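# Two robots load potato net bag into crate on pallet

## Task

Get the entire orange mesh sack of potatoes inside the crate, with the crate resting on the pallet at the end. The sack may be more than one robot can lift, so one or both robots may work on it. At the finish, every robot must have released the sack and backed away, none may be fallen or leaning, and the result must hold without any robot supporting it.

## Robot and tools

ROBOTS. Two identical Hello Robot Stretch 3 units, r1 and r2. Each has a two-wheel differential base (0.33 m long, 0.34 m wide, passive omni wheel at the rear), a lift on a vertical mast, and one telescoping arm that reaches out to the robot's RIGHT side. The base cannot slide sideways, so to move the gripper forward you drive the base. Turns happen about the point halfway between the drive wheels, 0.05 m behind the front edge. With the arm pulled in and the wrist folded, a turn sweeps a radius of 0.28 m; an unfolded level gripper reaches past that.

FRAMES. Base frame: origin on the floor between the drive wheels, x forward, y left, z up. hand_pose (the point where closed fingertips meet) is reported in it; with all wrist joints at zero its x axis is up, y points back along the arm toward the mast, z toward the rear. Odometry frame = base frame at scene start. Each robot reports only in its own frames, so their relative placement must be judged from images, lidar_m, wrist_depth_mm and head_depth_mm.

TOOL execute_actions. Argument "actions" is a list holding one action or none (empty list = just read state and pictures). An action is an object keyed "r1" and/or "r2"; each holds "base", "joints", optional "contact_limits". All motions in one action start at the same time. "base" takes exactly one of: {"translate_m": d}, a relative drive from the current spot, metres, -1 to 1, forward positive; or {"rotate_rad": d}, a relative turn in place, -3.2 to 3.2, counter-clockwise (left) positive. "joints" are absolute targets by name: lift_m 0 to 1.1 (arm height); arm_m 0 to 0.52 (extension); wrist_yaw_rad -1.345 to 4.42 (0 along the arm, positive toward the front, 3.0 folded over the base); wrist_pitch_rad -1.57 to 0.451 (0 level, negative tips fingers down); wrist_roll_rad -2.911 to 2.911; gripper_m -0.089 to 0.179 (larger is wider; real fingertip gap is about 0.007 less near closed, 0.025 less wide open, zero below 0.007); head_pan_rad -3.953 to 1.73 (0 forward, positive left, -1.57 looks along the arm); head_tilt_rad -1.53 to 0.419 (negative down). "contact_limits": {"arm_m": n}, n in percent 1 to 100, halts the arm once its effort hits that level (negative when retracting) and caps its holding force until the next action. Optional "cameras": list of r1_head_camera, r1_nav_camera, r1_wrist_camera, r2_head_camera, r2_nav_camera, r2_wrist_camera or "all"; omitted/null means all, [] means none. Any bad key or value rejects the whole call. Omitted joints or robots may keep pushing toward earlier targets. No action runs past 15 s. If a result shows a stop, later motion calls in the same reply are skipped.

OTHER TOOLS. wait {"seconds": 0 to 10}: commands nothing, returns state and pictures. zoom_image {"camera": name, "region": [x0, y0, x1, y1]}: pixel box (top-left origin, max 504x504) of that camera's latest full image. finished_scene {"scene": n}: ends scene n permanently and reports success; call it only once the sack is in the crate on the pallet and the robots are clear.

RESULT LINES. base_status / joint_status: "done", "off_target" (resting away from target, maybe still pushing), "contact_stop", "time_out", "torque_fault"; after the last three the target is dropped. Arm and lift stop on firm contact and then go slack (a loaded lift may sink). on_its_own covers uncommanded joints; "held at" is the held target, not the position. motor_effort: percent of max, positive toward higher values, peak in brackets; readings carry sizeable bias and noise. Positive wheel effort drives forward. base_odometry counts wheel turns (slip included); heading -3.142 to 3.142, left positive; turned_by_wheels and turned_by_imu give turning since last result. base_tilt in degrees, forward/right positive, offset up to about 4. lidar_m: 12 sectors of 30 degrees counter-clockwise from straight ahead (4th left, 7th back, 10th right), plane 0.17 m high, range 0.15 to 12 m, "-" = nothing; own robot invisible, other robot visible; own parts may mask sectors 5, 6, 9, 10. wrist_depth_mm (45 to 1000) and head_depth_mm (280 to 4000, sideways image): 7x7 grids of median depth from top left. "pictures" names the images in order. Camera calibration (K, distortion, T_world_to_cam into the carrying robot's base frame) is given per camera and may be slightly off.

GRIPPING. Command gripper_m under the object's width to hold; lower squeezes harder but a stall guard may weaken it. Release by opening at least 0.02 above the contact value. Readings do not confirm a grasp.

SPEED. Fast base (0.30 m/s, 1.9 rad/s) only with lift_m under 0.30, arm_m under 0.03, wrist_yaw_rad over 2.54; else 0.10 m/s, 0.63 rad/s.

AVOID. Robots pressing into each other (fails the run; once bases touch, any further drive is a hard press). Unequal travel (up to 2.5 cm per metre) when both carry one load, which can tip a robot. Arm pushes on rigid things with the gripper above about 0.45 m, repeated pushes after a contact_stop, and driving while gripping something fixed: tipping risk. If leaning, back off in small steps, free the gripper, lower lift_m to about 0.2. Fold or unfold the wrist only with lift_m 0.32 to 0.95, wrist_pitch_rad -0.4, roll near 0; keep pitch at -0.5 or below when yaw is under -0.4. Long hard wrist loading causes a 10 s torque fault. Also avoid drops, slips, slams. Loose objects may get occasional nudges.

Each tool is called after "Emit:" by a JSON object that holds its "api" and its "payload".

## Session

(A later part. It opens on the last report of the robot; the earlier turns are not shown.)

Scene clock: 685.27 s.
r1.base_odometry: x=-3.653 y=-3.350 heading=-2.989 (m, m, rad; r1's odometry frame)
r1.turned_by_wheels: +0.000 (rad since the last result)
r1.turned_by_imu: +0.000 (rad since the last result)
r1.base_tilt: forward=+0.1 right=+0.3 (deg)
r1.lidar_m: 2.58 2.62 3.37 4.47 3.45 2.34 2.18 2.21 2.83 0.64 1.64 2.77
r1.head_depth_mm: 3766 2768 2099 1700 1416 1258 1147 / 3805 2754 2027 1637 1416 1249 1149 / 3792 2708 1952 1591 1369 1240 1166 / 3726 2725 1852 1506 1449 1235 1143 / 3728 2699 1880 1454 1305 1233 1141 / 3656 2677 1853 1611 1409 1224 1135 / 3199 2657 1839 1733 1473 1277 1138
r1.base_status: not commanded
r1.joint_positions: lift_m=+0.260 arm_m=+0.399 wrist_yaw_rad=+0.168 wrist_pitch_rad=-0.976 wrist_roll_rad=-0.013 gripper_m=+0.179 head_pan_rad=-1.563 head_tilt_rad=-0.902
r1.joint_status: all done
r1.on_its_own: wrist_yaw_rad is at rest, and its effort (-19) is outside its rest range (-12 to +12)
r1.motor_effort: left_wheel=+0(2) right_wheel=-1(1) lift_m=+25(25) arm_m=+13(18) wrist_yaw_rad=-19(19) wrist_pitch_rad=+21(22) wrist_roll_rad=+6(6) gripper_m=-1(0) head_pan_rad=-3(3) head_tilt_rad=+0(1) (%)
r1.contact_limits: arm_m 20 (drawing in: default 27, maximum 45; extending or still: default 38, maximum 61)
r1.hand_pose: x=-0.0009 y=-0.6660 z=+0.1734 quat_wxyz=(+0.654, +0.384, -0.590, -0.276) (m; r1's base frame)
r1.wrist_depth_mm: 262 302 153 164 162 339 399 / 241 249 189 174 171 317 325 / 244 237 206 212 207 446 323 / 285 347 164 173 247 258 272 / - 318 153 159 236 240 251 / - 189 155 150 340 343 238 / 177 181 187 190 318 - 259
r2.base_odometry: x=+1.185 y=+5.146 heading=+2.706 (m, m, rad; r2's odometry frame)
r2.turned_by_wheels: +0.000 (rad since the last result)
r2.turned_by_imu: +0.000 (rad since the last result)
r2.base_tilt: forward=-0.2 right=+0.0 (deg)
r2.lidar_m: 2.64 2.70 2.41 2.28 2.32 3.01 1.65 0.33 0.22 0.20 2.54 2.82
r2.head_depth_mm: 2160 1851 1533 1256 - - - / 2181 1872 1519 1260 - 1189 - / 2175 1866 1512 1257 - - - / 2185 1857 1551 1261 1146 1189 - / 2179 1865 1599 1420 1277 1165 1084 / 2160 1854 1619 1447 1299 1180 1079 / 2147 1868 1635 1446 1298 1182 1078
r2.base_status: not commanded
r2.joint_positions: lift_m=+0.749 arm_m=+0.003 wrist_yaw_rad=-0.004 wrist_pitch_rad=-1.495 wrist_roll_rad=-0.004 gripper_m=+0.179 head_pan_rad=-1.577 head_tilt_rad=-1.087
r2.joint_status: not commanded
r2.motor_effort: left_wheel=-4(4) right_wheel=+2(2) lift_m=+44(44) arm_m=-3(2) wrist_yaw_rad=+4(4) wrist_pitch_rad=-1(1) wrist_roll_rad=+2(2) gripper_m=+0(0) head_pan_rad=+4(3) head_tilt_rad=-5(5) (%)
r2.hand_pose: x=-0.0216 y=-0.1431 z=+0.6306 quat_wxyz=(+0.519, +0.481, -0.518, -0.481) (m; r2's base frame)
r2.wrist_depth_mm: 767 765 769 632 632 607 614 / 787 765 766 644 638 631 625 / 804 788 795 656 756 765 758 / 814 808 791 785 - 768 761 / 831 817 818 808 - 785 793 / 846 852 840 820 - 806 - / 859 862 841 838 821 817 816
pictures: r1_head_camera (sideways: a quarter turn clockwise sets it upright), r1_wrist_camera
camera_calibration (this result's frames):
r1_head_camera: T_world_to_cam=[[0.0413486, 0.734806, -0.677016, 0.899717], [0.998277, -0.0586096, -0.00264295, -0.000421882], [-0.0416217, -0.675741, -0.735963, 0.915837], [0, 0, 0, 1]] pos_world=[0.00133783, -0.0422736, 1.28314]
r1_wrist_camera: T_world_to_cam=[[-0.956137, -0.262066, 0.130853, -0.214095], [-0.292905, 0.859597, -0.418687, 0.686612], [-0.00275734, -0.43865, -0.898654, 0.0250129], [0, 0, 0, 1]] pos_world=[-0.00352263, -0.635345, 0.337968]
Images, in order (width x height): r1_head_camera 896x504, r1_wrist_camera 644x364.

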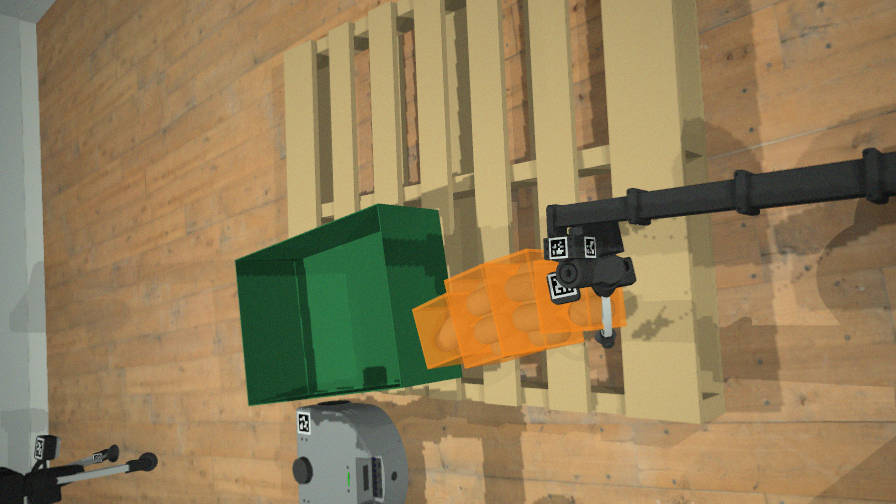

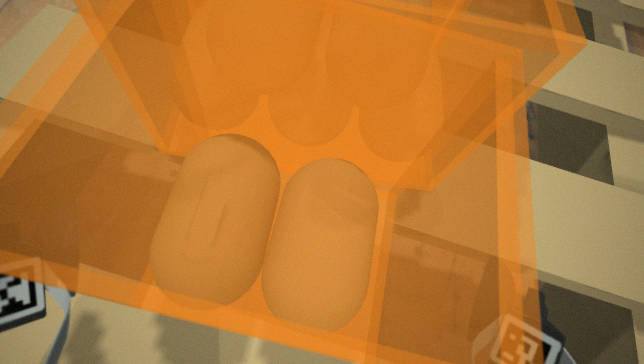

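Emit:
{"api": "execute_actions", "payload": {"actions": [{"r1":{"joints":{"gripper_m":0.05}}}], "cameras": []}}

Emit:
{"api": "execute_actions", "payload": {"actions": [{"r1":{"joints":{"gripper_m":0.035,"lift_m":0.32}}}], "cameras": ["r1_head_camera","r1_wrist_camera"]}}

Scene clock: 689.77 s.
r1.base_odometry: x=-3.653 y=-3.350 heading=-2.989 (m, m, rad; r1's odometry frame)
r1.turned_by_wheels: +0.000 (rad since the last result)
r1.turned_by_imu: +0.000 (rad since the last result)
r1.base_tilt: forward=+0.2 right=+0.4 (deg)
r1.lidar_m: 2.59 2.63 3.38 4.49 3.46 2.34 2.18 2.21 2.82 0.64 1.64 2.79
r1.head_depth_mm: 3832 2761 2120 1696 1412 1257 1149 / 3812 2736 2019 1629 1410 1254 1148 / 3737 2709 1954 1591 1379 1237 1164 / 3727 2714 1838 1508 1449 1232 1139 / 3719 2680 1881 1454 1302 1229 1140 / 3679 2671 1857 1611 1411 1230 1137 / 3165 2675 1838 1735 1473 1286 1134
r1.base_status: not commanded
r1.joint_positions: lift_m=+0.260 arm_m=+0.399 wrist_yaw_rad=+0.162 wrist_pitch_rad=-0.979 wrist_roll_rad=-0.008 gripper_m=+0.059 head_pan_rad=-1.563 head_tilt_rad=-0.902
r1.joint_status: gripper_m off_target (ended at +0.059, target +0.050)
r1.on_its_own: wrist_yaw_rad is at rest, and its effort (-13) is outside its rest range (-12 to +12)
r1.motor_effort: left_wheel=-4(4) right_wheel=+8(8) lift_m=+24(25) arm_m=+13(13) wrist_yaw_rad=-13(19) wrist_pitch_rad=+22(23) wrist_roll_rad=+3(6) gripper_m=-100(100) head_pan_rad=-3(3) head_tilt_rad=+0(0) (%)
r1.hand_pose: x=-0.0017 y=-0.6653 z=+0.1729 quat_wxyz=(+0.651, +0.383, -0.592, -0.280) (m; r1's base frame)
r1.wrist_depth_mm: 262 302 153 163 164 336 398 / 242 248 189 177 199 316 323 / 248 235 206 218 207 442 321 / 288 339 163 171 248 257 268 / - 316 154 158 241 239 248 / - 189 154 149 338 349 241 / 176 181 187 191 315 - 262
r2.base_odometry: x=+1.185 y=+5.146 heading=+2.706 (m, m, rad; r2's odometry frame)
r2.turned_by_wheels: +0.000 (rad since the last result)
r2.turned_by_imu: +0.001 (rad since the last result)
r2.base_tilt: forward=-0.3 right=-0.1 (deg)
r2.lidar_m: 2.64 2.69 2.41 2.28 2.32 3.01 1.65 0.33 0.22 0.20 2.55 2.81
r2.head_depth_mm: 2165 1858 1542 1256 - - - / 2172 1841 1512 1264 - 1180 - / 2143 1859 1520 1254 - - - / 2162 1852 1539 1259 1154 1188 - / 2182 1867 1598 1410 1282 1162 1075 / 2174 1854 1627 1444 1295 1177 1075 / 2137 1884 1629 1447 1303 1184 1078
r2.base_status: not commanded
r2.joint_positions: lift_m=+0.749 arm_m=+0.003 wrist_yaw_rad=-0.004 wrist_pitch_rad=-1.495 wrist_roll_rad=-0.004 gripper_m=+0.179 head_pan_rad=-1.577 head_tilt_rad=-1.087
r2.joint_status: not commanded
r2.motor_effort: left_wheel=-4(4) right_wheel=+1(2) lift_m=+44(44) arm_m=-3(3) wrist_yaw_rad=+4(4) wrist_pitch_rad=-1(1) wrist_roll_rad=+2(2) gripper_m=-1(0) head_pan_rad=+3(3) head_tilt_rad=-6(6) (%)
r2.hand_pose: x=-0.0216 y=-0.1431 z=+0.6306 quat_wxyz=(+0.519, +0.481, -0.518, -0.481) (m; r2's base frame)
r2.wrist_depth_mm: 768 763 758 632 624 629 608 / 786 770 773 648 637 629 622 / 799 784 778 659 760 761 758 / 811 790 802 792 - 785 786 / 836 828 815 812 - 782 790 / 835 840 826 818 - 810 - / 862 852 844 821 831 820 811
pictures: none
No camera images: the call's "cameras" was empty. Leave "cameras" out to get every camera's image.

Scene clock: 691.13 s.
r1.base_odometry: x=-3.653 y=-3.350 heading=-2.988 (m, m, rad; r1's odometry frame)
r1.turned_by_wheels: +0.001 (rad since the last result)
r1.turned_by_imu: +0.001 (rad since the last result)
r1.base_tilt: forward=+0.2 right=+0.4 (deg)
r1.lidar_m: 2.59 2.63 3.36 4.47 3.47 2.34 2.18 2.21 2.84 0.68 1.64 2.78
r1.head_depth_mm: 3811 2747 2095 1700 1418 1256 1152 / 3783 2742 2017 1645 1408 1250 1144 / 3763 2712 1995 1586 1372 1242 1145 / 3726 2708 1843 1505 1279 1233 1143 / 3646 2697 1890 1447 1296 1226 1138 / 3663 2677 1846 1609 1407 1236 1140 / 3158 2673 1840 1728 1467 1279 1143
r1.base_status: not commanded
r1.joint_positions: lift_m=+0.319 arm_m=+0.400 wrist_yaw_rad=+0.171 wrist_pitch_rad=-0.943 wrist_roll_rad=-0.016 gripper_m=+0.043 head_pan_rad=-1.563 head_tilt_rad=-0.902
r1.joint_status: gripper_m off_target (ended at +0.043, target +0.035); the others done
r1.on_its_own: gripper_m is held at +0.040, not at your +0.035, by its stall guard, which is still easing; wrist_yaw_rad is at rest, and its effort (-21) is outside its rest range (-12 to +12)
r1.motor_effort: left_wheel=+5(6) right_wheel=-7(8) lift_m=+52(53) arm_m=+3(12) wrist_yaw_rad=-21(22) wrist_pitch_rad=+12(22) wrist_roll_rad=+7(7) gripper_m=-52(100) head_pan_rad=-3(3) head_tilt_rad=+1(1) (%)
r1.hand_pose: x=+0.0006 y=-0.6738 z=+0.2365 quat_wxyz=(+0.660, +0.376, -0.595, -0.264) (m; r1's base frame)
r1.wrist_depth_mm: 515 386 365 263 452 451 538 / 454 362 291 219 381 464 457 / 299 303 228 206 277 376 395 / 293 292 233 239 244 455 372 / - 384 178 190 297 314 354 / - 240 159 163 392 295 304 / 226 231 164 150 378 318 290
r2.base_odometry: x=+1.185 y=+5.146 heading=+2.706 (m, m, rad; r2's odometry frame)
r2.turned_by_wheels: +0.000 (rad since the last result)
r2.turned_by_imu: +0.000 (rad since the last result)
r2.base_tilt: forward=-0.3 right=-0.1 (deg)
r2.lidar_m: 2.64 2.70 2.42 2.27 2.32 3.02 1.65 0.33 0.22 0.20 2.55 2.81
r2.head_depth_mm: 2174 1858 1533 1246 - - - / 2147 1849 1513 1264 - 1189 - / 2181 1862 1517 1267 - - - / 2158 1857 1533 1253 1157 1182 - / 2170 1865 1589 1420 1278 1166 1079 / 2170 1855 1617 1440 1294 1177 1080 / 2149 1870 1637 1451 1305 1174 1075
r2.base_status: not commanded
r2.joint_positions: lift_m=+0.749 arm_m=+0.003 wrist_yaw_rad=-0.004 wrist_pitch_rad=-1.495 wrist_roll_rad=-0.004 gripper_m=+0.179 head_pan_rad=-1.577 head_tilt_rad=-1.087
r2.joint_status: not commanded
r2.motor_effort: left_wheel=-3(4) right_wheel=+2(2) lift_m=+44(44) arm_m=-2(3) wrist_yaw_rad=+4(3) wrist_pitch_rad=-1(1) wrist_roll_rad=+2(2) gripper_m=+0(0) head_pan_rad=+3(2) head_tilt_rad=-6(6) (%)
r2.hand_pose: x=-0.0216 y=-0.1431 z=+0.6306 quat_wxyz=(+0.519, +0.481, -0.518, -0.481) (m; r2's base frame)
r2.wrist_depth_mm: 772 775 767 633 628 621 610 / 782 765 770 642 632 634 626 / 795 792 799 658 763 768 749 / 815 797 800 797 - 770 766 / 844 809 814 809 - 791 777 / 832 828 833 812 - 796 - / 852 848 838 840 829 821 810
pictures: r1_head_camera (sideways: a quarter turn clockwise sets it upright), r1_wrist_camera
camera_calibration (this result's frames):
r1_head_camera: T_world_to_cam=[[0.0413486, 0.734806, -0.677016, 0.899717], [0.998277, -0.0586096, -0.00264295, -0.000421877], [-0.0416217, -0.675741, -0.735963, 0.915837], [0, 0, 0, 1]] pos_world=[0.00133783, -0.0422736, 1.28314]
r1_wrist_camera: T_world_to_cam=[[-0.95524, -0.262815, 0.135811, -0.224593], [-0.295817, 0.844076, -0.447245, 0.716525], [0.00290832, -0.467401, -0.884041, 0.0554981], [0, 0, 0, 1]] pos_world=[-0.00274141, -0.637889, 0.400027]
Images, in order (width x height): r1_head_camera 896x504, r1_wrist_camera 644x364.

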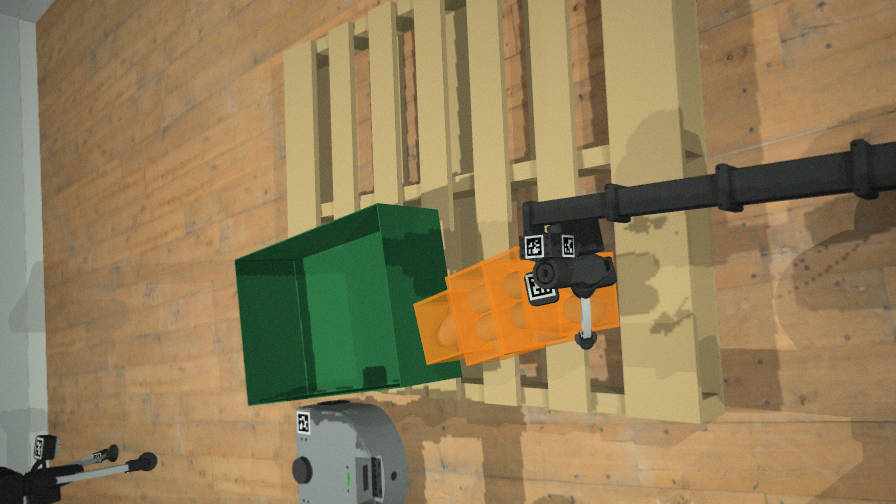

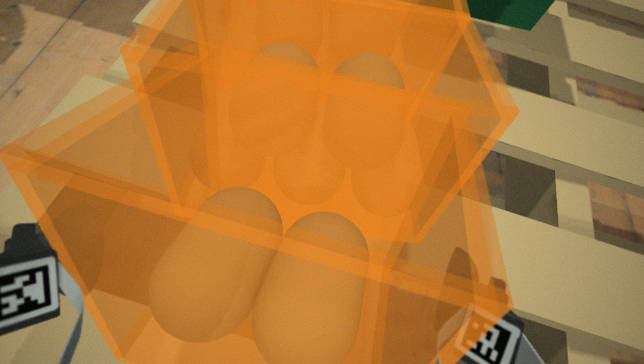

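Emit:
{"api": "execute_actions", "payload": {"actions": [{"r1":{"joints":{"arm_m":0.31,"lift_m":0.29,"gripper_m":0.03}},"r2":{"joints":{"wrist_yaw_rad":1.57,"wrist_pitch_rad":-1.57,"head_tilt_rad":-1.2}}}], "cameras": ["r1_head_camera","r2_nav_camera","r2_wrist_camera"]}}

Scene clock: 700.70 s.
r1.base_odometry: x=-3.653 y=-3.350 heading=-2.989 (m, m, rad; r1's odometry frame)
r1.turned_by_wheels: +0.000 (rad since the last result)
r1.turned_by_imu: +0.001 (rad since the last result)
r1.base_tilt: forward=+0.0 right=+0.4 (deg)
r1.lidar_m: 2.59 2.63 3.37 4.48 3.46 2.34 2.19 2.22 2.84 0.56 1.64 2.78
r1.head_depth_mm: 3809 2772 2090 1703 1414 1258 1151 / 3779 2744 2010 1631 1412 1249 1145 / 3774 2701 1985 1594 1372 1234 1149 / 3712 2733 1857 1506 1351 1242 1140 / 3669 2718 1880 1453 1313 1229 1142 / 3665 2678 1848 1606 1418 1227 1136 / 3289 2661 1852 1736 1467 1283 1136
r1.base_status: not commanded
r1.joint_positions: lift_m=+0.290 arm_m=+0.311 wrist_yaw_rad=+0.155 wrist_pitch_rad=-0.913 wrist_roll_rad=+0.005 gripper_m=+0.033 head_pan_rad=-1.563 head_tilt_rad=-0.902
r1.joint_status: all done
r1.motor_effort: left_wheel=+1(4) right_wheel=-2(5) lift_m=+32(44) arm_m=-8(12) wrist_yaw_rad=-5(19) wrist_pitch_rad=+4(11) wrist_roll_rad=-3(8) gripper_m=-69(100) head_pan_rad=-3(2) head_tilt_rad=+1(0) (%)
r1.hand_pose: x=-0.0003 y=-0.5916 z=+0.2114 quat_wxyz=(+0.656, +0.359, -0.610, -0.263) (m; r1's base frame)
r1.wrist_depth_mm: 494 348 399 249 252 467 488 / 441 315 255 204 211 402 408 / 298 362 229 201 204 345 402 / 253 349 396 246 239 312 326 / - 243 176 187 412 413 312 / - 219 158 162 250 357 300 / 206 210 163 149 235 - 253
r2.base_odometry: x=+1.185 y=+5.146 heading=+2.706 (m, m, rad; r2's odometry frame)
r2.turned_by_wheels: +0.000 (rad since the last result)
r2.turned_by_imu: +0.002 (rad since the last result)
r2.base_tilt: forward=-0.3 right=-0.1 (deg)
r2.lidar_m: 2.64 2.68 2.42 2.28 2.31 3.01 1.65 0.33 0.22 0.20 2.55 2.81
r2.head_depth_mm: 1865 1587 1291 1263 - - - / 1863 1599 1353 1267 1223 - 1076 / 1861 1575 1377 - 1231 - - / 1859 1614 1373 1226 1161 - 1066 / 1849 1668 1458 1342 1241 1172 1088 / 1863 1672 1499 1368 1265 1164 1092 / 1851 1667 1501 1375 1266 1170 1085
r2.base_status: not commanded
r2.joint_positions: lift_m=+0.749 arm_m=+0.003 wrist_yaw_rad=+1.566 wrist_pitch_rad=-1.555 wrist_roll_rad=-0.004 gripper_m=+0.179 head_pan_rad=-1.577 head_tilt_rad=-1.185
r2.joint_status: all done
joint sent to its limit — the command would take r2.wrist_pitch_rad past its lower limit, so that joint was sent only as far as its limit.
r2.motor_effort: left_wheel=-4(4) right_wheel=+2(2) lift_m=+44(44) arm_m=-2(2) wrist_yaw_rad=+4(5) wrist_pitch_rad=-1(2) wrist_roll_rad=+2(2) gripper_m=+0(0) head_pan_rad=+3(3) head_tilt_rad=-6(14) (%)
r2.hand_pose: x=-0.0414 y=-0.1480 z=+0.6313 quat_wxyz=(+0.707, +0.707, -0.006, +0.005) (m; r2's base frame)
r2.wrist_depth_mm: 751 739 740 731 728 717 718 / 772 767 762 758 740 635 593 / 782 787 773 775 641 642 539 / 815 822 - - 663 654 563 / - 838 - 813 681 666 550 / 859 853 857 837 695 705 - / 880 885 859 875 721 710 662
pictures: r1_head_camera (sideways: a quarter turn clockwise sets it upright), r2_nav_camera (sideways: a quarter turn counterclockwise sets it upright), r2_wrist_camera
camera_calibration (this result's frames):
r1_head_camera: T_world_to_cam=[[0.0413484, 0.734806, -0.677016, 0.899717], [0.998277, -0.0586094, -0.00264294, -0.000421887], [-0.0416215, -0.675741, -0.735963, 0.915837], [0, 0, 0, 1]] pos_world=[0.00133784, -0.0422736, 1.28314]
r2_nav_camera: T_world_to_cam=[[-0.0324179, -0.907371, 0.419079, -0.492428], [-0.999164, 0.0398672, 0.00902838, 0.0424361], [-0.0248996, -0.418436, -0.907905, 1.14431], [0, 0, 0, 1]] pos_world=[0.0549301, 0.0303137, 1.24491]
r2_wrist_camera: T_world_to_cam=[[-0.0939566, -0.995479, -0.013926, -0.130763], [-0.980812, 0.0901542, 0.172857, -0.106366], [-0.17082, 0.0298998, -0.984848, 0.785781], [0, 0, 0, 1]] pos_world=[0.0176164, -0.144077, 0.79044]
Images, in order (width x height): r1_head_camera 896x504, r2_nav_camera 672x504, r2_wrist_camera 644x364.

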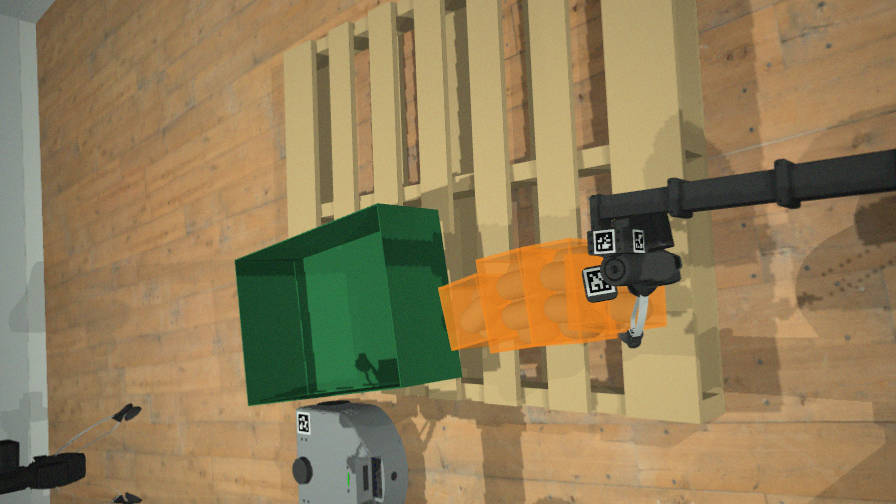

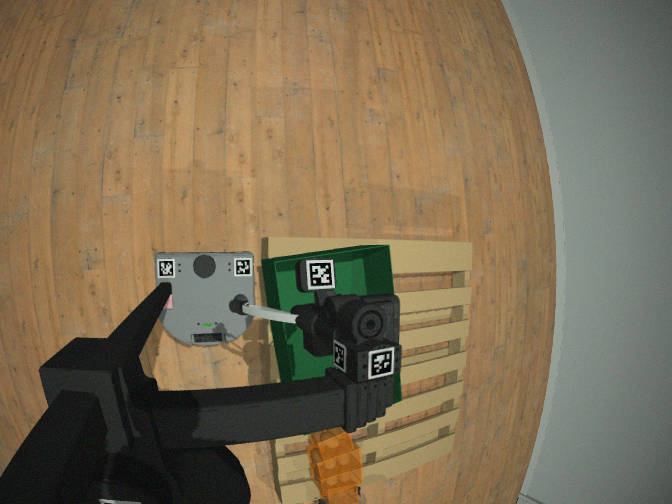

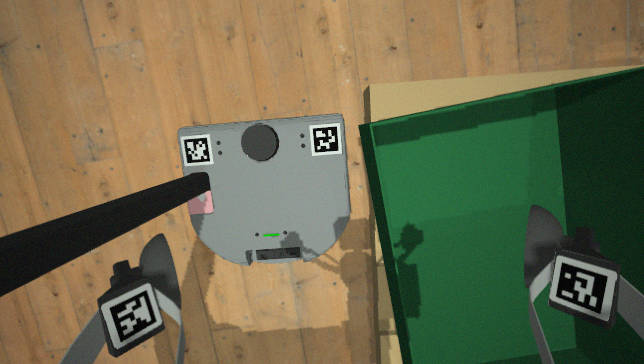

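Emit:
{"api": "execute_actions", "payload": {"actions": [{"r1":{"joints":{"arm_m":0.27}},"r2":{"joints":{"arm_m":0.2},"base":{"translate_m":-0.38}}}], "cameras": ["r1_head_camera","r2_nav_camera","r2_wrist_camera"]}}

Scene clock: 710.57 s.
r1.base_odometry: x=-3.653 y=-3.350 heading=-2.989 (m, m, rad; r1's odometry frame)
r1.turned_by_wheels: +0.000 (rad since the last result)
r1.turned_by_imu: +0.001 (rad since the last result)
r1.base_tilt: forward=+0.0 right=+0.5 (deg)
r1.lidar_m: 2.59 2.64 3.37 4.47 3.46 2.34 2.17 2.21 2.82 0.52 1.29 2.77
r1.head_depth_mm: 3819 2763 2091 1696 1411 1259 1149 / 3806 2735 2018 1628 1401 1254 1150 / 3772 2753 1976 1593 1380 1240 1145 / 3772 2708 1844 1511 1357 1250 1145 / 3676 2697 1876 1498 1298 1232 1140 / 1065 2590 1928 1575 1414 1228 1138 / 3283 2654 2097 1532 1477 1284 1137
r1.base_status: not commanded
r1.joint_positions: lift_m=+0.290 arm_m=+0.271 wrist_yaw_rad=+0.152 wrist_pitch_rad=-0.910 wrist_roll_rad=+0.007 gripper_m=+0.098 head_pan_rad=-1.563 head_tilt_rad=-0.902
r1.joint_status: all done
r1.on_its_own: gripper_m is held at +0.099, not at your +0.030, by its stall guard, which is still easing
r1.motor_effort: left_wheel=+0(0) right_wheel=-1(2) lift_m=+32(31) arm_m=-8(11) wrist_yaw_rad=-1(6) wrist_pitch_rad=+3(4) wrist_roll_rad=-4(4) gripper_m=-4(52) head_pan_rad=-3(4) head_tilt_rad=+1(1) (%)
r1.hand_pose: x=-0.0007 y=-0.5522 z=+0.2117 quat_wxyz=(+0.655, +0.357, -0.612, -0.263) (m; r1's base frame)
r1.wrist_depth_mm: 497 349 353 251 253 437 504 / 451 334 285 207 212 469 424 / 276 354 230 202 202 347 364 / 257 263 263 243 234 397 335 / - 245 176 189 272 380 330 / - 221 157 161 254 266 274 / 308 215 162 149 235 - 252
r2.base_odometry: x=+1.530 y=+4.986 heading=+2.706 (m, m, rad; r2's odometry frame)
r2.turned_by_wheels: +0.000 (rad since the last result)
r2.turned_by_imu: +0.000 (rad since the last result)
r2.base_tilt: forward=-0.3 right=-0.1 (deg)
r2.lidar_m: 3.03 3.09 2.39 2.24 2.28 2.98 5.75 0.54 0.27 0.25 0.25 0.31
r2.head_depth_mm: 1858 1562 1420 1143 - - - / 1858 1710 - 1241 1232 - 1076 / 1859 1727 1362 1215 1169 - - / 1856 1710 1252 1240 1162 - 1067 / 1871 1571 1420 1238 1162 1170 1084 / 1849 1584 1379 1224 1161 1168 1084 / 1860 1642 1372 1206 1133 1168 1081
r2.base_status: done
r2.joint_positions: lift_m=+0.749 arm_m=+0.200 wrist_yaw_rad=+1.567 wrist_pitch_rad=-1.555 wrist_roll_rad=-0.004 gripper_m=+0.179 head_pan_rad=-1.577 head_tilt_rad=-1.186
r2.joint_status: all done
r2.motor_effort: left_wheel=-4(11) right_wheel=+2(3) lift_m=+44(44) arm_m=+4(5) wrist_yaw_rad=+4(4) wrist_pitch_rad=-2(1) wrist_roll_rad=+2(2) gripper_m=+0(0) head_pan_rad=+2(3) head_tilt_rad=-6(6) (%)
r2.hand_pose: x=-0.0415 y=-0.3449 z=+0.6313 quat_wxyz=(+0.707, +0.707, -0.005, +0.005) (m; r2's base frame)
r2.wrist_depth_mm: 753 749 741 621 611 533 599 / 769 765 753 633 631 557 631 / 799 785 767 656 640 561 745 / 811 - - 671 656 582 649 / 840 - 823 618 599 675 792 / 869 - 857 706 699 715 - / 866 895 873 746 666 708 769
pictures: r1_head_camera (sideways: a quarter turn clockwise sets it upright), r2_nav_camera (sideways: a quarter turn counterclockwise sets it upright), r2_wrist_camera
camera_calibration (this result's frames):
r1_head_camera: T_world_to_cam=[[0.0413484, 0.734806, -0.677016, 0.899717], [0.998277, -0.0586094, -0.00264293, -0.000421898], [-0.0416215, -0.675741, -0.735963, 0.915837], [0, 0, 0, 1]] pos_world=[0.00133784, -0.0422736, 1.28314]
r2_nav_camera: T_world_to_cam=[[-0.0324081, -0.907544, 0.418704, -0.491941], [-0.999165, 0.0398516, 0.00904239, 0.0424179], [-0.0248924, -0.418061, -0.908078, 1.14454], [0, 0, 0, 1]] pos_world=[0.0549298, 0.0303378, 1.24492]
r2_wrist_camera: T_world_to_cam=[[-0.0932169, -0.995549, -0.0138994, -0.326767], [-0.980828, 0.0894211, 0.173148, -0.0891293], [-0.171135, 0.0297733, -0.984798, 0.791572], [0, 0, 0, 1]] pos_world=[0.0175846, -0.34091, 0.790429]
Images, in order (width x height): r1_head_camera 896x504, r2_nav_camera 672x504, r2_wrist_camera 644x364.

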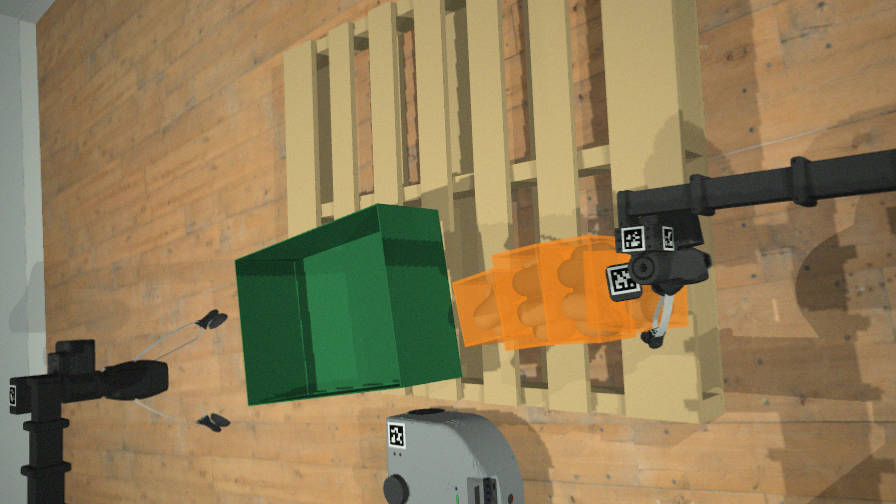

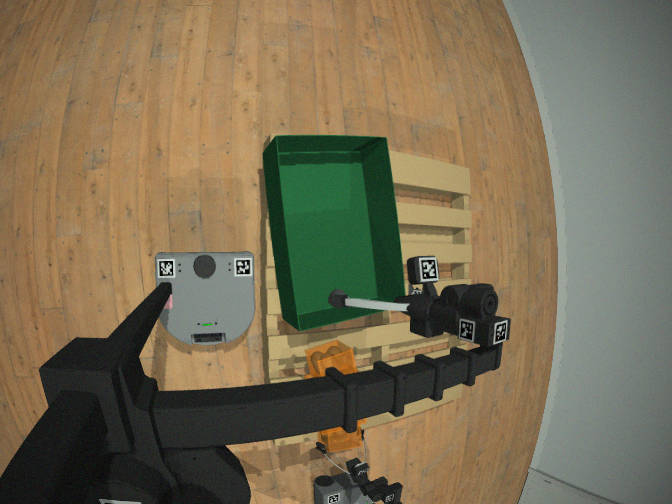

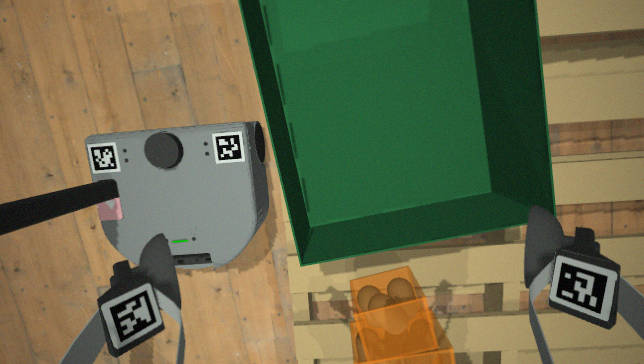

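Emit:
{"api": "execute_actions", "payload": {"actions": [{"r2":{"joints":{"arm_m":0.275,"lift_m":0.5},"base":{"translate_m":-0.26}}}], "cameras": ["r1_head_camera","r2_wrist_camera"]}}

Scene clock: 718.13 s.
r1.base_odometry: x=-3.653 y=-3.350 heading=-2.989 (m, m, rad; r1's odometry frame)
r1.turned_by_wheels: +0.000 (rad since the last result)
r1.turned_by_imu: +0.001 (rad since the last result)
r1.base_tilt: forward=+0.1 right=+0.3 (deg)
r1.lidar_m: 2.59 2.64 3.35 4.47 3.44 2.33 2.18 2.21 2.83 0.52 1.05 2.78
r1.head_depth_mm: 3792 2751 2079 1712 1411 1251 1156 / 3746 2721 2032 1631 1411 1252 1148 / 3729 2728 1987 1598 1377 1239 1148 / 3733 2693 1853 1498 1359 1245 1140 / 3717 2713 1104 1487 1300 1231 1140 / 3677 2668 1840 1603 1415 1236 1140 / 3628 2661 1989 1728 1347 1283 1138
r1.base_status: not commanded
r1.joint_positions: lift_m=+0.290 arm_m=+0.271 wrist_yaw_rad=+0.152 wrist_pitch_rad=-0.910 wrist_roll_rad=+0.007 gripper_m=+0.124 head_pan_rad=-1.563 head_tilt_rad=-0.902
r1.joint_status: not commanded
r1.on_its_own: gripper_m is held at +0.123, not at your +0.030, by its stall guard, which is not easing now
r1.motor_effort: left_wheel=-1(0) right_wheel=-1(1) lift_m=+31(31) arm_m=-8(8) wrist_yaw_rad=-2(2) wrist_pitch_rad=+3(3) wrist_roll_rad=-4(3) gripper_m=-24(27) head_pan_rad=-3(3) head_tilt_rad=+0(1) (%)
r1.hand_pose: x=-0.0007 y=-0.5523 z=+0.2118 quat_wxyz=(+0.655, +0.357, -0.612, -0.263) (m; r1's base frame)
r1.wrist_depth_mm: 371 348 352 250 252 436 510 / 409 332 284 206 213 466 420 / 275 355 229 201 202 346 364 / 254 264 262 243 236 396 335 / - 244 176 189 274 381 331 / - 222 157 161 254 269 273 / 306 214 163 149 235 - 252
r2.base_odometry: x=+1.765 y=+4.876 heading=+2.706 (m, m, rad; r2's odometry frame)
r2.turned_by_wheels: +0.000 (rad since the last result)
r2.turned_by_imu: +0.000 (rad since the last result)
r2.base_tilt: forward=-0.3 right=-0.1 (deg)
r2.lidar_m: 3.28 3.35 2.36 2.22 2.27 2.93 5.50 0.56 0.38 0.28 0.28 0.35
r2.head_depth_mm: 1860 1666 1483 1213 1174 1177 - / 1874 1518 1379 1179 1233 1181 - / 1860 1625 1462 1313 1233 - - / 1856 1581 1453 1269 1161 - 1062 / 1870 1591 1377 1231 1163 1167 1083 / 1843 1593 1380 1230 1157 1170 1081 / 1857 1590 1376 1214 1166 1167 1087
r2.base_status: done
r2.joint_positions: lift_m=+0.501 arm_m=+0.275 wrist_yaw_rad=+1.567 wrist_pitch_rad=-1.555 wrist_roll_rad=-0.004 gripper_m=+0.179 head_pan_rad=-1.577 head_tilt_rad=-1.186
r2.joint_status: all done
r2.motor_effort: left_wheel=-4(11) right_wheel=+2(3) lift_m=+11(38) arm_m=+4(4) wrist_yaw_rad=+4(3) wrist_pitch_rad=-1(1) wrist_roll_rad=+2(2) gripper_m=+0(0) head_pan_rad=+2(3) head_tilt_rad=-6(6) (%)
r2.hand_pose: x=-0.0416 y=-0.4199 z=+0.3829 quat_wxyz=(+0.707, +0.707, -0.005, +0.005) (m; r2's base frame)
r2.wrist_depth_mm: 514 268 386 268 263 320 381 / 529 528 291 410 493 479 498 / 541 541 438 525 516 409 406 / - - 424 423 418 415 413 / - - 522 344 536 527 524 / - - 458 396 384 442 - / - 612 566 400 366 567 555
pictures: r1_head_camera (sideways: a quarter turn clockwise sets it upright), r2_wrist_camera
camera_calibration (this result's frames):
r1_head_camera: T_world_to_cam=[[0.0413482, 0.734806, -0.677016, 0.899717], [0.998278, -0.0586091, -0.00264294, -0.000421887], [-0.0416214, -0.675741, -0.735963, 0.915837], [0, 0, 0, 1]] pos_world=[0.00133785, -0.0422736, 1.28314]
r2_wrist_camera: T_world_to_cam=[[-0.09322, -0.995549, -0.0138793, -0.404905], [-0.980789, 0.0894209, 0.173368, -0.0395467], [-0.171356, 0.0297741, -0.984759, 0.549121], [0, 0, 0, 1]] pos_world=[0.0175627, -0.415916, 0.541988]
Images, in order (width x height): r1_head_camera 896x504, r2_wrist_camera 644x364.

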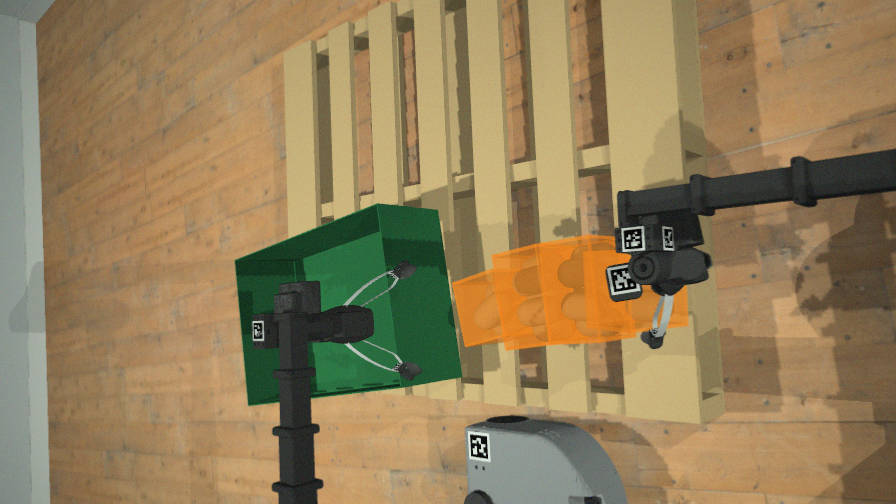

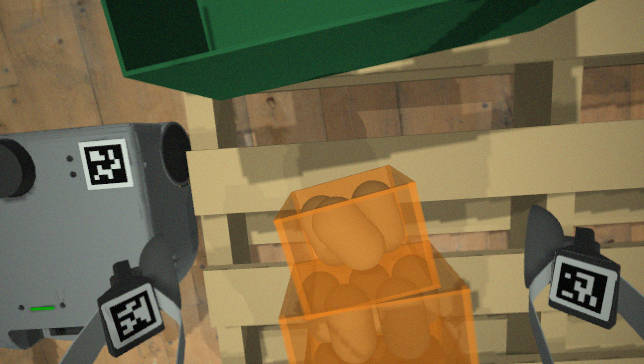

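Emit:
{"api": "execute_actions", "payload": {"actions": [{"r2":{"joints":{"arm_m":0.285,"lift_m":0.40},"base":{"translate_m":-0.045}}}], "cameras": ["r1_head_camera","r2_wrist_camera"]}}

Scene clock: 722.87 s.
r1.base_odometry: x=-3.653 y=-3.350 heading=-2.989 (m, m, rad; r1's odometry frame)
r1.turned_by_wheels: +0.000 (rad since the last result)
r1.turned_by_imu: +0.001 (rad since the last result)
r1.base_tilt: forward=+0.0 right=+0.3 (deg)
r1.lidar_m: 2.59 2.63 3.37 4.49 3.46 2.34 2.18 2.21 2.82 0.52 1.01 2.78
r1.head_depth_mm: 3792 2739 2089 1695 1412 1257 1156 / 3774 2751 2020 1636 1405 1248 1147 / 3732 2736 1980 1594 1369 1239 1152 / 3725 2740 1863 1499 1360 1246 1143 / 3683 2710 1865 1468 1301 1228 1138 / 3665 2700 1890 1605 1417 1229 1140 / 3630 2680 2105 1738 1323 1281 1134
r1.base_status: not commanded
r1.joint_positions: lift_m=+0.290 arm_m=+0.271 wrist_yaw_rad=+0.152 wrist_pitch_rad=-0.910 wrist_roll_rad=+0.007 gripper_m=+0.124 head_pan_rad=-1.563 head_tilt_rad=-0.902
r1.joint_status: not commanded
r1.on_its_own: gripper_m is held at +0.123, not at your +0.030, by its stall guard, which is not easing now
r1.motor_effort: left_wheel=+0(0) right_wheel=-1(1) lift_m=+31(31) arm_m=-8(8) wrist_yaw_rad=-2(2) wrist_pitch_rad=+3(3) wrist_roll_rad=-4(4) gripper_m=-23(24) head_pan_rad=-3(3) head_tilt_rad=+0(1) (%)
r1.hand_pose: x=-0.0007 y=-0.5523 z=+0.2118 quat_wxyz=(+0.655, +0.357, -0.612, -0.263) (m; r1's base frame)
r1.wrist_depth_mm: 346 348 354 251 253 439 510 / 373 331 285 206 213 473 424 / 276 354 230 200 202 349 367 / 255 263 261 244 236 397 335 / - 246 176 188 273 384 332 / - 222 157 161 252 269 275 / 310 214 162 149 234 - 253
r2.base_odometry: x=+1.806 y=+4.857 heading=+2.706 (m, m, rad; r2's odometry frame)
r2.turned_by_wheels: +0.000 (rad since the last result)
r2.turned_by_imu: +0.001 (rad since the last result)
r2.base_tilt: forward=-0.3 right=-0.1 (deg)
r2.lidar_m: 3.33 3.39 2.35 2.22 2.26 2.93 5.44 0.57 0.39 0.37 0.30 0.36
r2.head_depth_mm: 1861 1661 1500 1323 1237 1182 - / 1864 1636 1357 1202 1221 1193 - / 1845 1590 1397 1301 1183 - - / 1864 1588 1486 1207 1168 - 1067 / 1854 1591 1399 1315 1213 1174 1082 / 1850 1594 1355 1234 1164 1164 1086 / 1849 1592 1372 1229 1159 1170 1085
r2.base_status: done
r2.joint_positions: lift_m=+0.401 arm_m=+0.285 wrist_yaw_rad=+1.567 wrist_pitch_rad=-1.555 wrist_roll_rad=-0.004 gripper_m=+0.179 head_pan_rad=-1.577 head_tilt_rad=-1.186
r2.joint_status: all done
r2.motor_effort: left_wheel=-3(12) right_wheel=+2(3) lift_m=+11(12) arm_m=+4(4) wrist_yaw_rad=+4(5) wrist_pitch_rad=-2(1) wrist_roll_rad=+2(2) gripper_m=+0(1) head_pan_rad=+4(3) head_tilt_rad=-5(6) (%)
r2.hand_pose: x=-0.0416 y=-0.4299 z=+0.2829 quat_wxyz=(+0.707, +0.707, -0.005, +0.005) (m; r2's base frame)
r2.wrist_depth_mm: 419 273 289 396 395 394 323 / 432 354 426 420 413 410 308 / 445 320 316 314 309 308 304 / - 327 325 230 315 422 334 / - - 439 223 307 431 336 / - - 347 289 277 337 - / - 502 356 244 236 460 379
pictures: r1_head_camera (sideways: a quarter turn clockwise sets it upright), r2_wrist_camera
camera_calibration (this result's frames):
r1_head_camera: T_world_to_cam=[[0.0413484, 0.734806, -0.677016, 0.899717], [0.998277, -0.0586094, -0.00264294, -0.000421892], [-0.0416215, -0.675741, -0.735963, 0.915837], [0, 0, 0, 1]] pos_world=[0.00133784, -0.0422736, 1.28314]
r2_wrist_camera: T_world_to_cam=[[-0.0932211, -0.995549, -0.0138734, -0.416252], [-0.980778, 0.0894211, 0.173433, -0.0213498], [-0.17142, 0.0297743, -0.984748, 0.450933], [0, 0, 0, 1]] pos_world=[0.0175563, -0.425916, 0.441984]
Images, in order (width x height): r1_head_camera 896x504, r2_wrist_camera 644x364.

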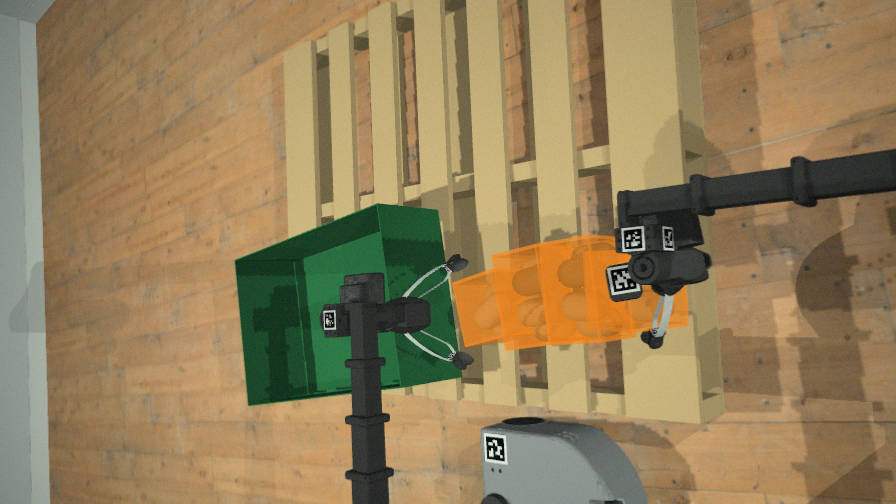

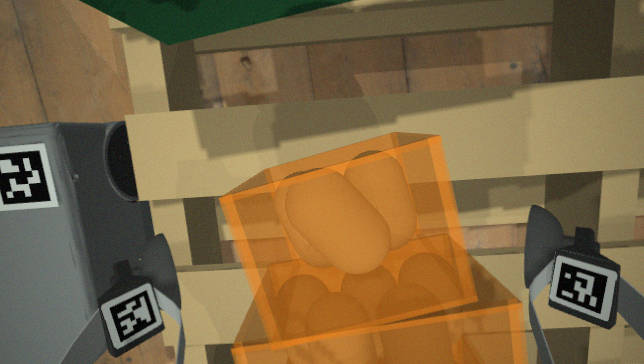

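Emit:
{"api": "execute_actions", "payload": {"actions": [{"r2":{"base":{"translate_m":-0.04}}}], "cameras": []}}

Emit:
{"api": "execute_actions", "payload": {"actions": [{"r2":{"joints":{"lift_m":0.30}}}], "cameras": ["r1_head_camera","r2_wrist_camera"]}}

Scene clock: 727.33 s.
r1.base_odometry: x=-3.653 y=-3.350 heading=-2.989 (m, m, rad; r1's odometry frame)
r1.turned_by_wheels: +0.000 (rad since the last result)
r1.turned_by_imu: +0.000 (rad since the last result)
r1.base_tilt: forward=+0.0 right=+0.5 (deg)
r1.lidar_m: 2.59 2.62 3.37 4.48 3.46 2.34 2.18 2.22 2.83 0.52 0.97 2.78
r1.head_depth_mm: 3850 2748 2084 1698 1414 1256 1149 / 3794 2757 2028 1629 1409 1249 1151 / 3694 2750 1972 1593 1378 1241 1144 / 3663 2708 1855 1498 1362 1252 1144 / 3680 2682 1881 1444 1305 1230 1147 / 3627 2673 1904 1575 1408 1227 1138 / 3607 2673 2104 1699 1320 1282 1132
r1.base_status: not commanded
r1.joint_positions: lift_m=+0.290 arm_m=+0.271 wrist_yaw_rad=+0.152 wrist_pitch_rad=-0.910 wrist_roll_rad=+0.007 gripper_m=+0.124 head_pan_rad=-1.563 head_tilt_rad=-0.902
r1.joint_status: not commanded
r1.on_its_own: gripper_m is held at +0.123, not at your +0.030, by its stall guard, which is not easing now
r1.motor_effort: left_wheel=+0(0) right_wheel=-1(1) lift_m=+31(31) arm_m=-8(8) wrist_yaw_rad=-2(1) wrist_pitch_rad=+3(3) wrist_roll_rad=-4(4) gripper_m=-23(24) head_pan_rad=-3(3) head_tilt_rad=+0(0) (%)
r1.hand_pose: x=-0.0007 y=-0.5523 z=+0.2118 quat_wxyz=(+0.655, +0.357, -0.612, -0.263) (m; r1's base frame)
r1.wrist_depth_mm: 350 349 351 251 252 438 505 / 352 331 282 207 213 467 421 / 275 353 230 201 201 346 366 / 256 261 261 242 235 395 333 / - 244 176 188 272 384 330 / - 220 156 161 256 270 274 / 307 214 163 149 234 - 253
r2.base_odometry: x=+1.842 y=+4.840 heading=+2.706 (m, m, rad; r2's odometry frame)
r2.turned_by_wheels: +0.000 (rad since the last result)
r2.turned_by_imu: +0.001 (rad since the last result)
r2.base_tilt: forward=-0.3 right=-0.1 (deg)
r2.lidar_m: 0.77 3.42 2.36 2.21 2.26 2.91 5.39 0.97 0.37 0.37 0.31 0.37
r2.head_depth_mm: 1851 1664 1509 1340 1250 1179 - / 1843 1658 1377 1172 1170 1193 - / 1865 1592 1408 1133 1162 - - / 1857 1562 1407 1180 1181 - 1066 / 1856 1586 1372 1341 1220 1166 1085 / 1848 1578 1353 1216 1162 1162 1087 / 1876 1657 1401 1230 1165 1176 1084
r2.base_status: done
r2.joint_positions: lift_m=+0.401 arm_m=+0.285 wrist_yaw_rad=+1.567 wrist_pitch_rad=-1.555 wrist_roll_rad=-0.004 gripper_m=+0.179 head_pan_rad=-1.577 head_tilt_rad=-1.186
r2.joint_status: not commanded
r2.motor_effort: left_wheel=-3(10) right_wheel=+2(2) lift_m=+11(10) arm_m=+3(4) wrist_yaw_rad=+3(3) wrist_pitch_rad=-1(1) wrist_roll_rad=+2(2) gripper_m=+0(1) head_pan_rad=+3(3) head_tilt_rad=-6(6) (%)
r2.hand_pose: x=-0.0416 y=-0.4299 z=+0.2829 quat_wxyz=(+0.707, +0.707, -0.005, +0.005) (m; r2's base frame)
r2.wrist_depth_mm: 421 332 413 413 406 401 306 / 431 327 308 306 303 300 297 / 443 318 315 221 306 308 305 / - 345 428 215 416 418 337 / - 348 338 281 278 329 322 / - - 344 239 230 334 - / - 496 465 247 244 455 365
pictures: none
No camera images: the call's "cameras" was empty. Leave "cameras" out to get every camera's image.

Scene clock: 729.17 s.
r1.base_odometry: x=-3.653 y=-3.350 heading=-2.989 (m, m, rad; r1's odometry frame)
r1.turned_by_wheels: +0.000 (rad since the last result)
r1.turned_by_imu: +0.000 (rad since the last result)
r1.base_tilt: forward=+0.0 right=+0.3 (deg)
r1.lidar_m: 2.59 2.62 3.37 4.48 3.46 2.34 2.18 2.21 2.83 0.52 0.97 2.77
r1.head_depth_mm: 3811 2743 2079 1700 1417 1253 1154 / 3823 2747 2022 1627 1405 1255 1146 / 3725 2709 1983 1597 1375 1238 1143 / 3701 2743 1851 1511 1353 1246 1142 / 3694 2691 1886 1237 1300 1232 1145 / 3671 2678 1920 1551 1418 1221 1136 / 3596 2677 2113 1649 1311 1288 1136
r1.base_status: not commanded
r1.joint_positions: lift_m=+0.290 arm_m=+0.270 wrist_yaw_rad=+0.152 wrist_pitch_rad=-0.917 wrist_roll_rad=+0.007 gripper_m=+0.124 head_pan_rad=-1.563 head_tilt_rad=-0.902
r1.joint_status: not commanded
r1.on_its_own: gripper_m is held at +0.123, not at your +0.030, by its stall guard, which is not easing now
r1.motor_effort: left_wheel=+0(0) right_wheel=-1(1) lift_m=+31(31) arm_m=-6(8) wrist_yaw_rad=-2(2) wrist_pitch_rad=+5(5) wrist_roll_rad=-4(4) gripper_m=-24(24) head_pan_rad=-3(3) head_tilt_rad=+1(0) (%)
r1.hand_pose: x=-0.0009 y=-0.5506 z=+0.2108 quat_wxyz=(+0.654, +0.359, -0.610, -0.265) (m; r1's base frame)
r1.wrist_depth_mm: 342 344 348 249 250 434 504 / 346 333 253 204 209 469 421 / 275 345 229 200 200 343 363 / 254 260 264 245 236 414 332 / - 242 175 188 271 374 330 / - 218 156 160 252 267 274 / 306 216 162 149 233 - 251
r2.base_odometry: x=+1.842 y=+4.840 heading=+2.706 (m, m, rad; r2's odometry frame)
r2.turned_by_wheels: +0.000 (rad since the last result)
r2.turned_by_imu: +0.001 (rad since the last result)
r2.base_tilt: forward=-0.5 right=-0.1 (deg)
r2.lidar_m: 0.77 3.43 2.36 2.21 2.26 2.92 5.41 0.97 0.37 0.37 0.31 0.37
r2.head_depth_mm: 1852 1645 1498 1339 1244 1184 - / 1853 1662 1368 1178 1194 - - / 1855 1602 1386 1142 1179 - - / 1866 1562 1409 1178 1188 - 1065 / 1856 1591 1376 1336 1221 1166 1085 / 1848 1591 1356 1221 1167 1168 1091 / 1856 1651 1388 1234 1161 1163 1091
r2.base_status: not commanded
r2.joint_positions: lift_m=+0.321 arm_m=+0.285 wrist_yaw_rad=+1.575 wrist_pitch_rad=-1.550 wrist_roll_rad=-0.006 gripper_m=+0.179 head_pan_rad=-1.577 head_tilt_rad=-1.186
r2.joint_status: lift_m contact_stop (moved -0.080 of -0.101)
r2.on_its_own: lift_m is slack since a contact_stop, until your next command for it (your +0.300 is given up)
r2.motor_effort: left_wheel=+0(2) right_wheel=-3(3) lift_m=+28(31) arm_m=-2(4) wrist_yaw_rad=-6(7) wrist_pitch_rad=-3(6) wrist_roll_rad=+3(3) gripper_m=-1(2) head_pan_rad=+3(2) head_tilt_rad=-6(6) (%)
r2.hand_pose: x=-0.0402 y=-0.4305 z=+0.2031 quat_wxyz=(+0.707, +0.707, -0.003, +0.011) (m; r2's base frame)
r2.wrist_depth_mm: 344 286 340 336 333 224 221 / 237 234 231 230 228 226 225 / 242 240 238 142 189 232 231 / - 269 350 133 181 343 332 / - 274 381 140 186 368 311 / - - 258 206 200 204 - / - 271 265 166 160 256 259
pictures: r1_head_camera (sideways: a quarter turn clockwise sets it upright), r2_wrist_camera
camera_calibration (this result's frames):
r1_head_camera: T_world_to_cam=[[0.0413484, 0.734806, -0.677016, 0.899717], [0.998277, -0.0586094, -0.00264295, -0.000421877], [-0.0416215, -0.675741, -0.735963, 0.915837], [0, 0, 0, 1]] pos_world=[0.00133784, -0.0422736, 1.28314]
r2_wrist_camera: T_world_to_cam=[[-0.0824653, -0.996491, -0.0142888, -0.417736], [-0.982569, 0.0788995, 0.168325, -0.00970983], [-0.166607, 0.0279207, -0.985628, 0.37219], [0, 0, 0, 1]] pos_world=[0.0180202, -0.425896, 0.362507]
Images, in order (width x height): r1_head_camera 896x504, r2_wrist_camera 644x364.

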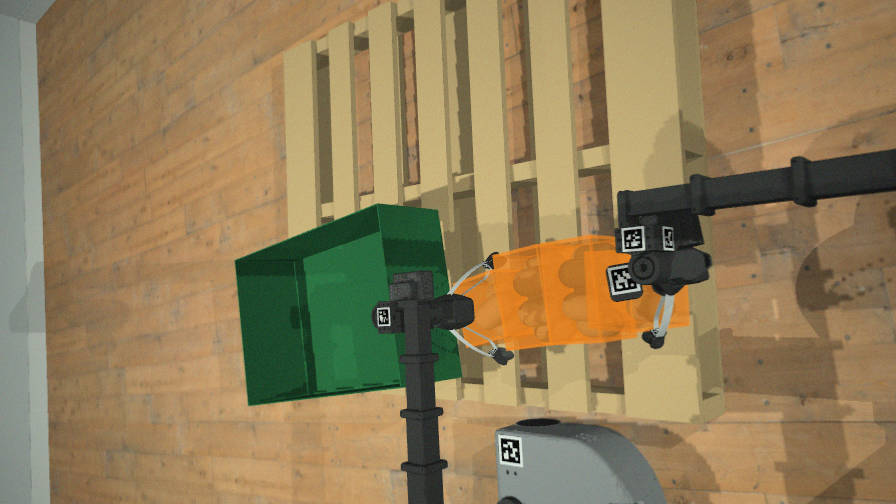

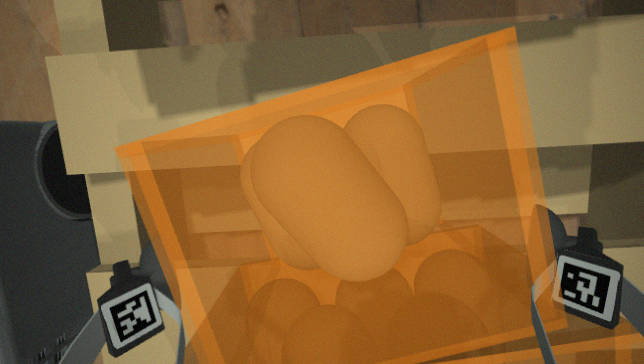

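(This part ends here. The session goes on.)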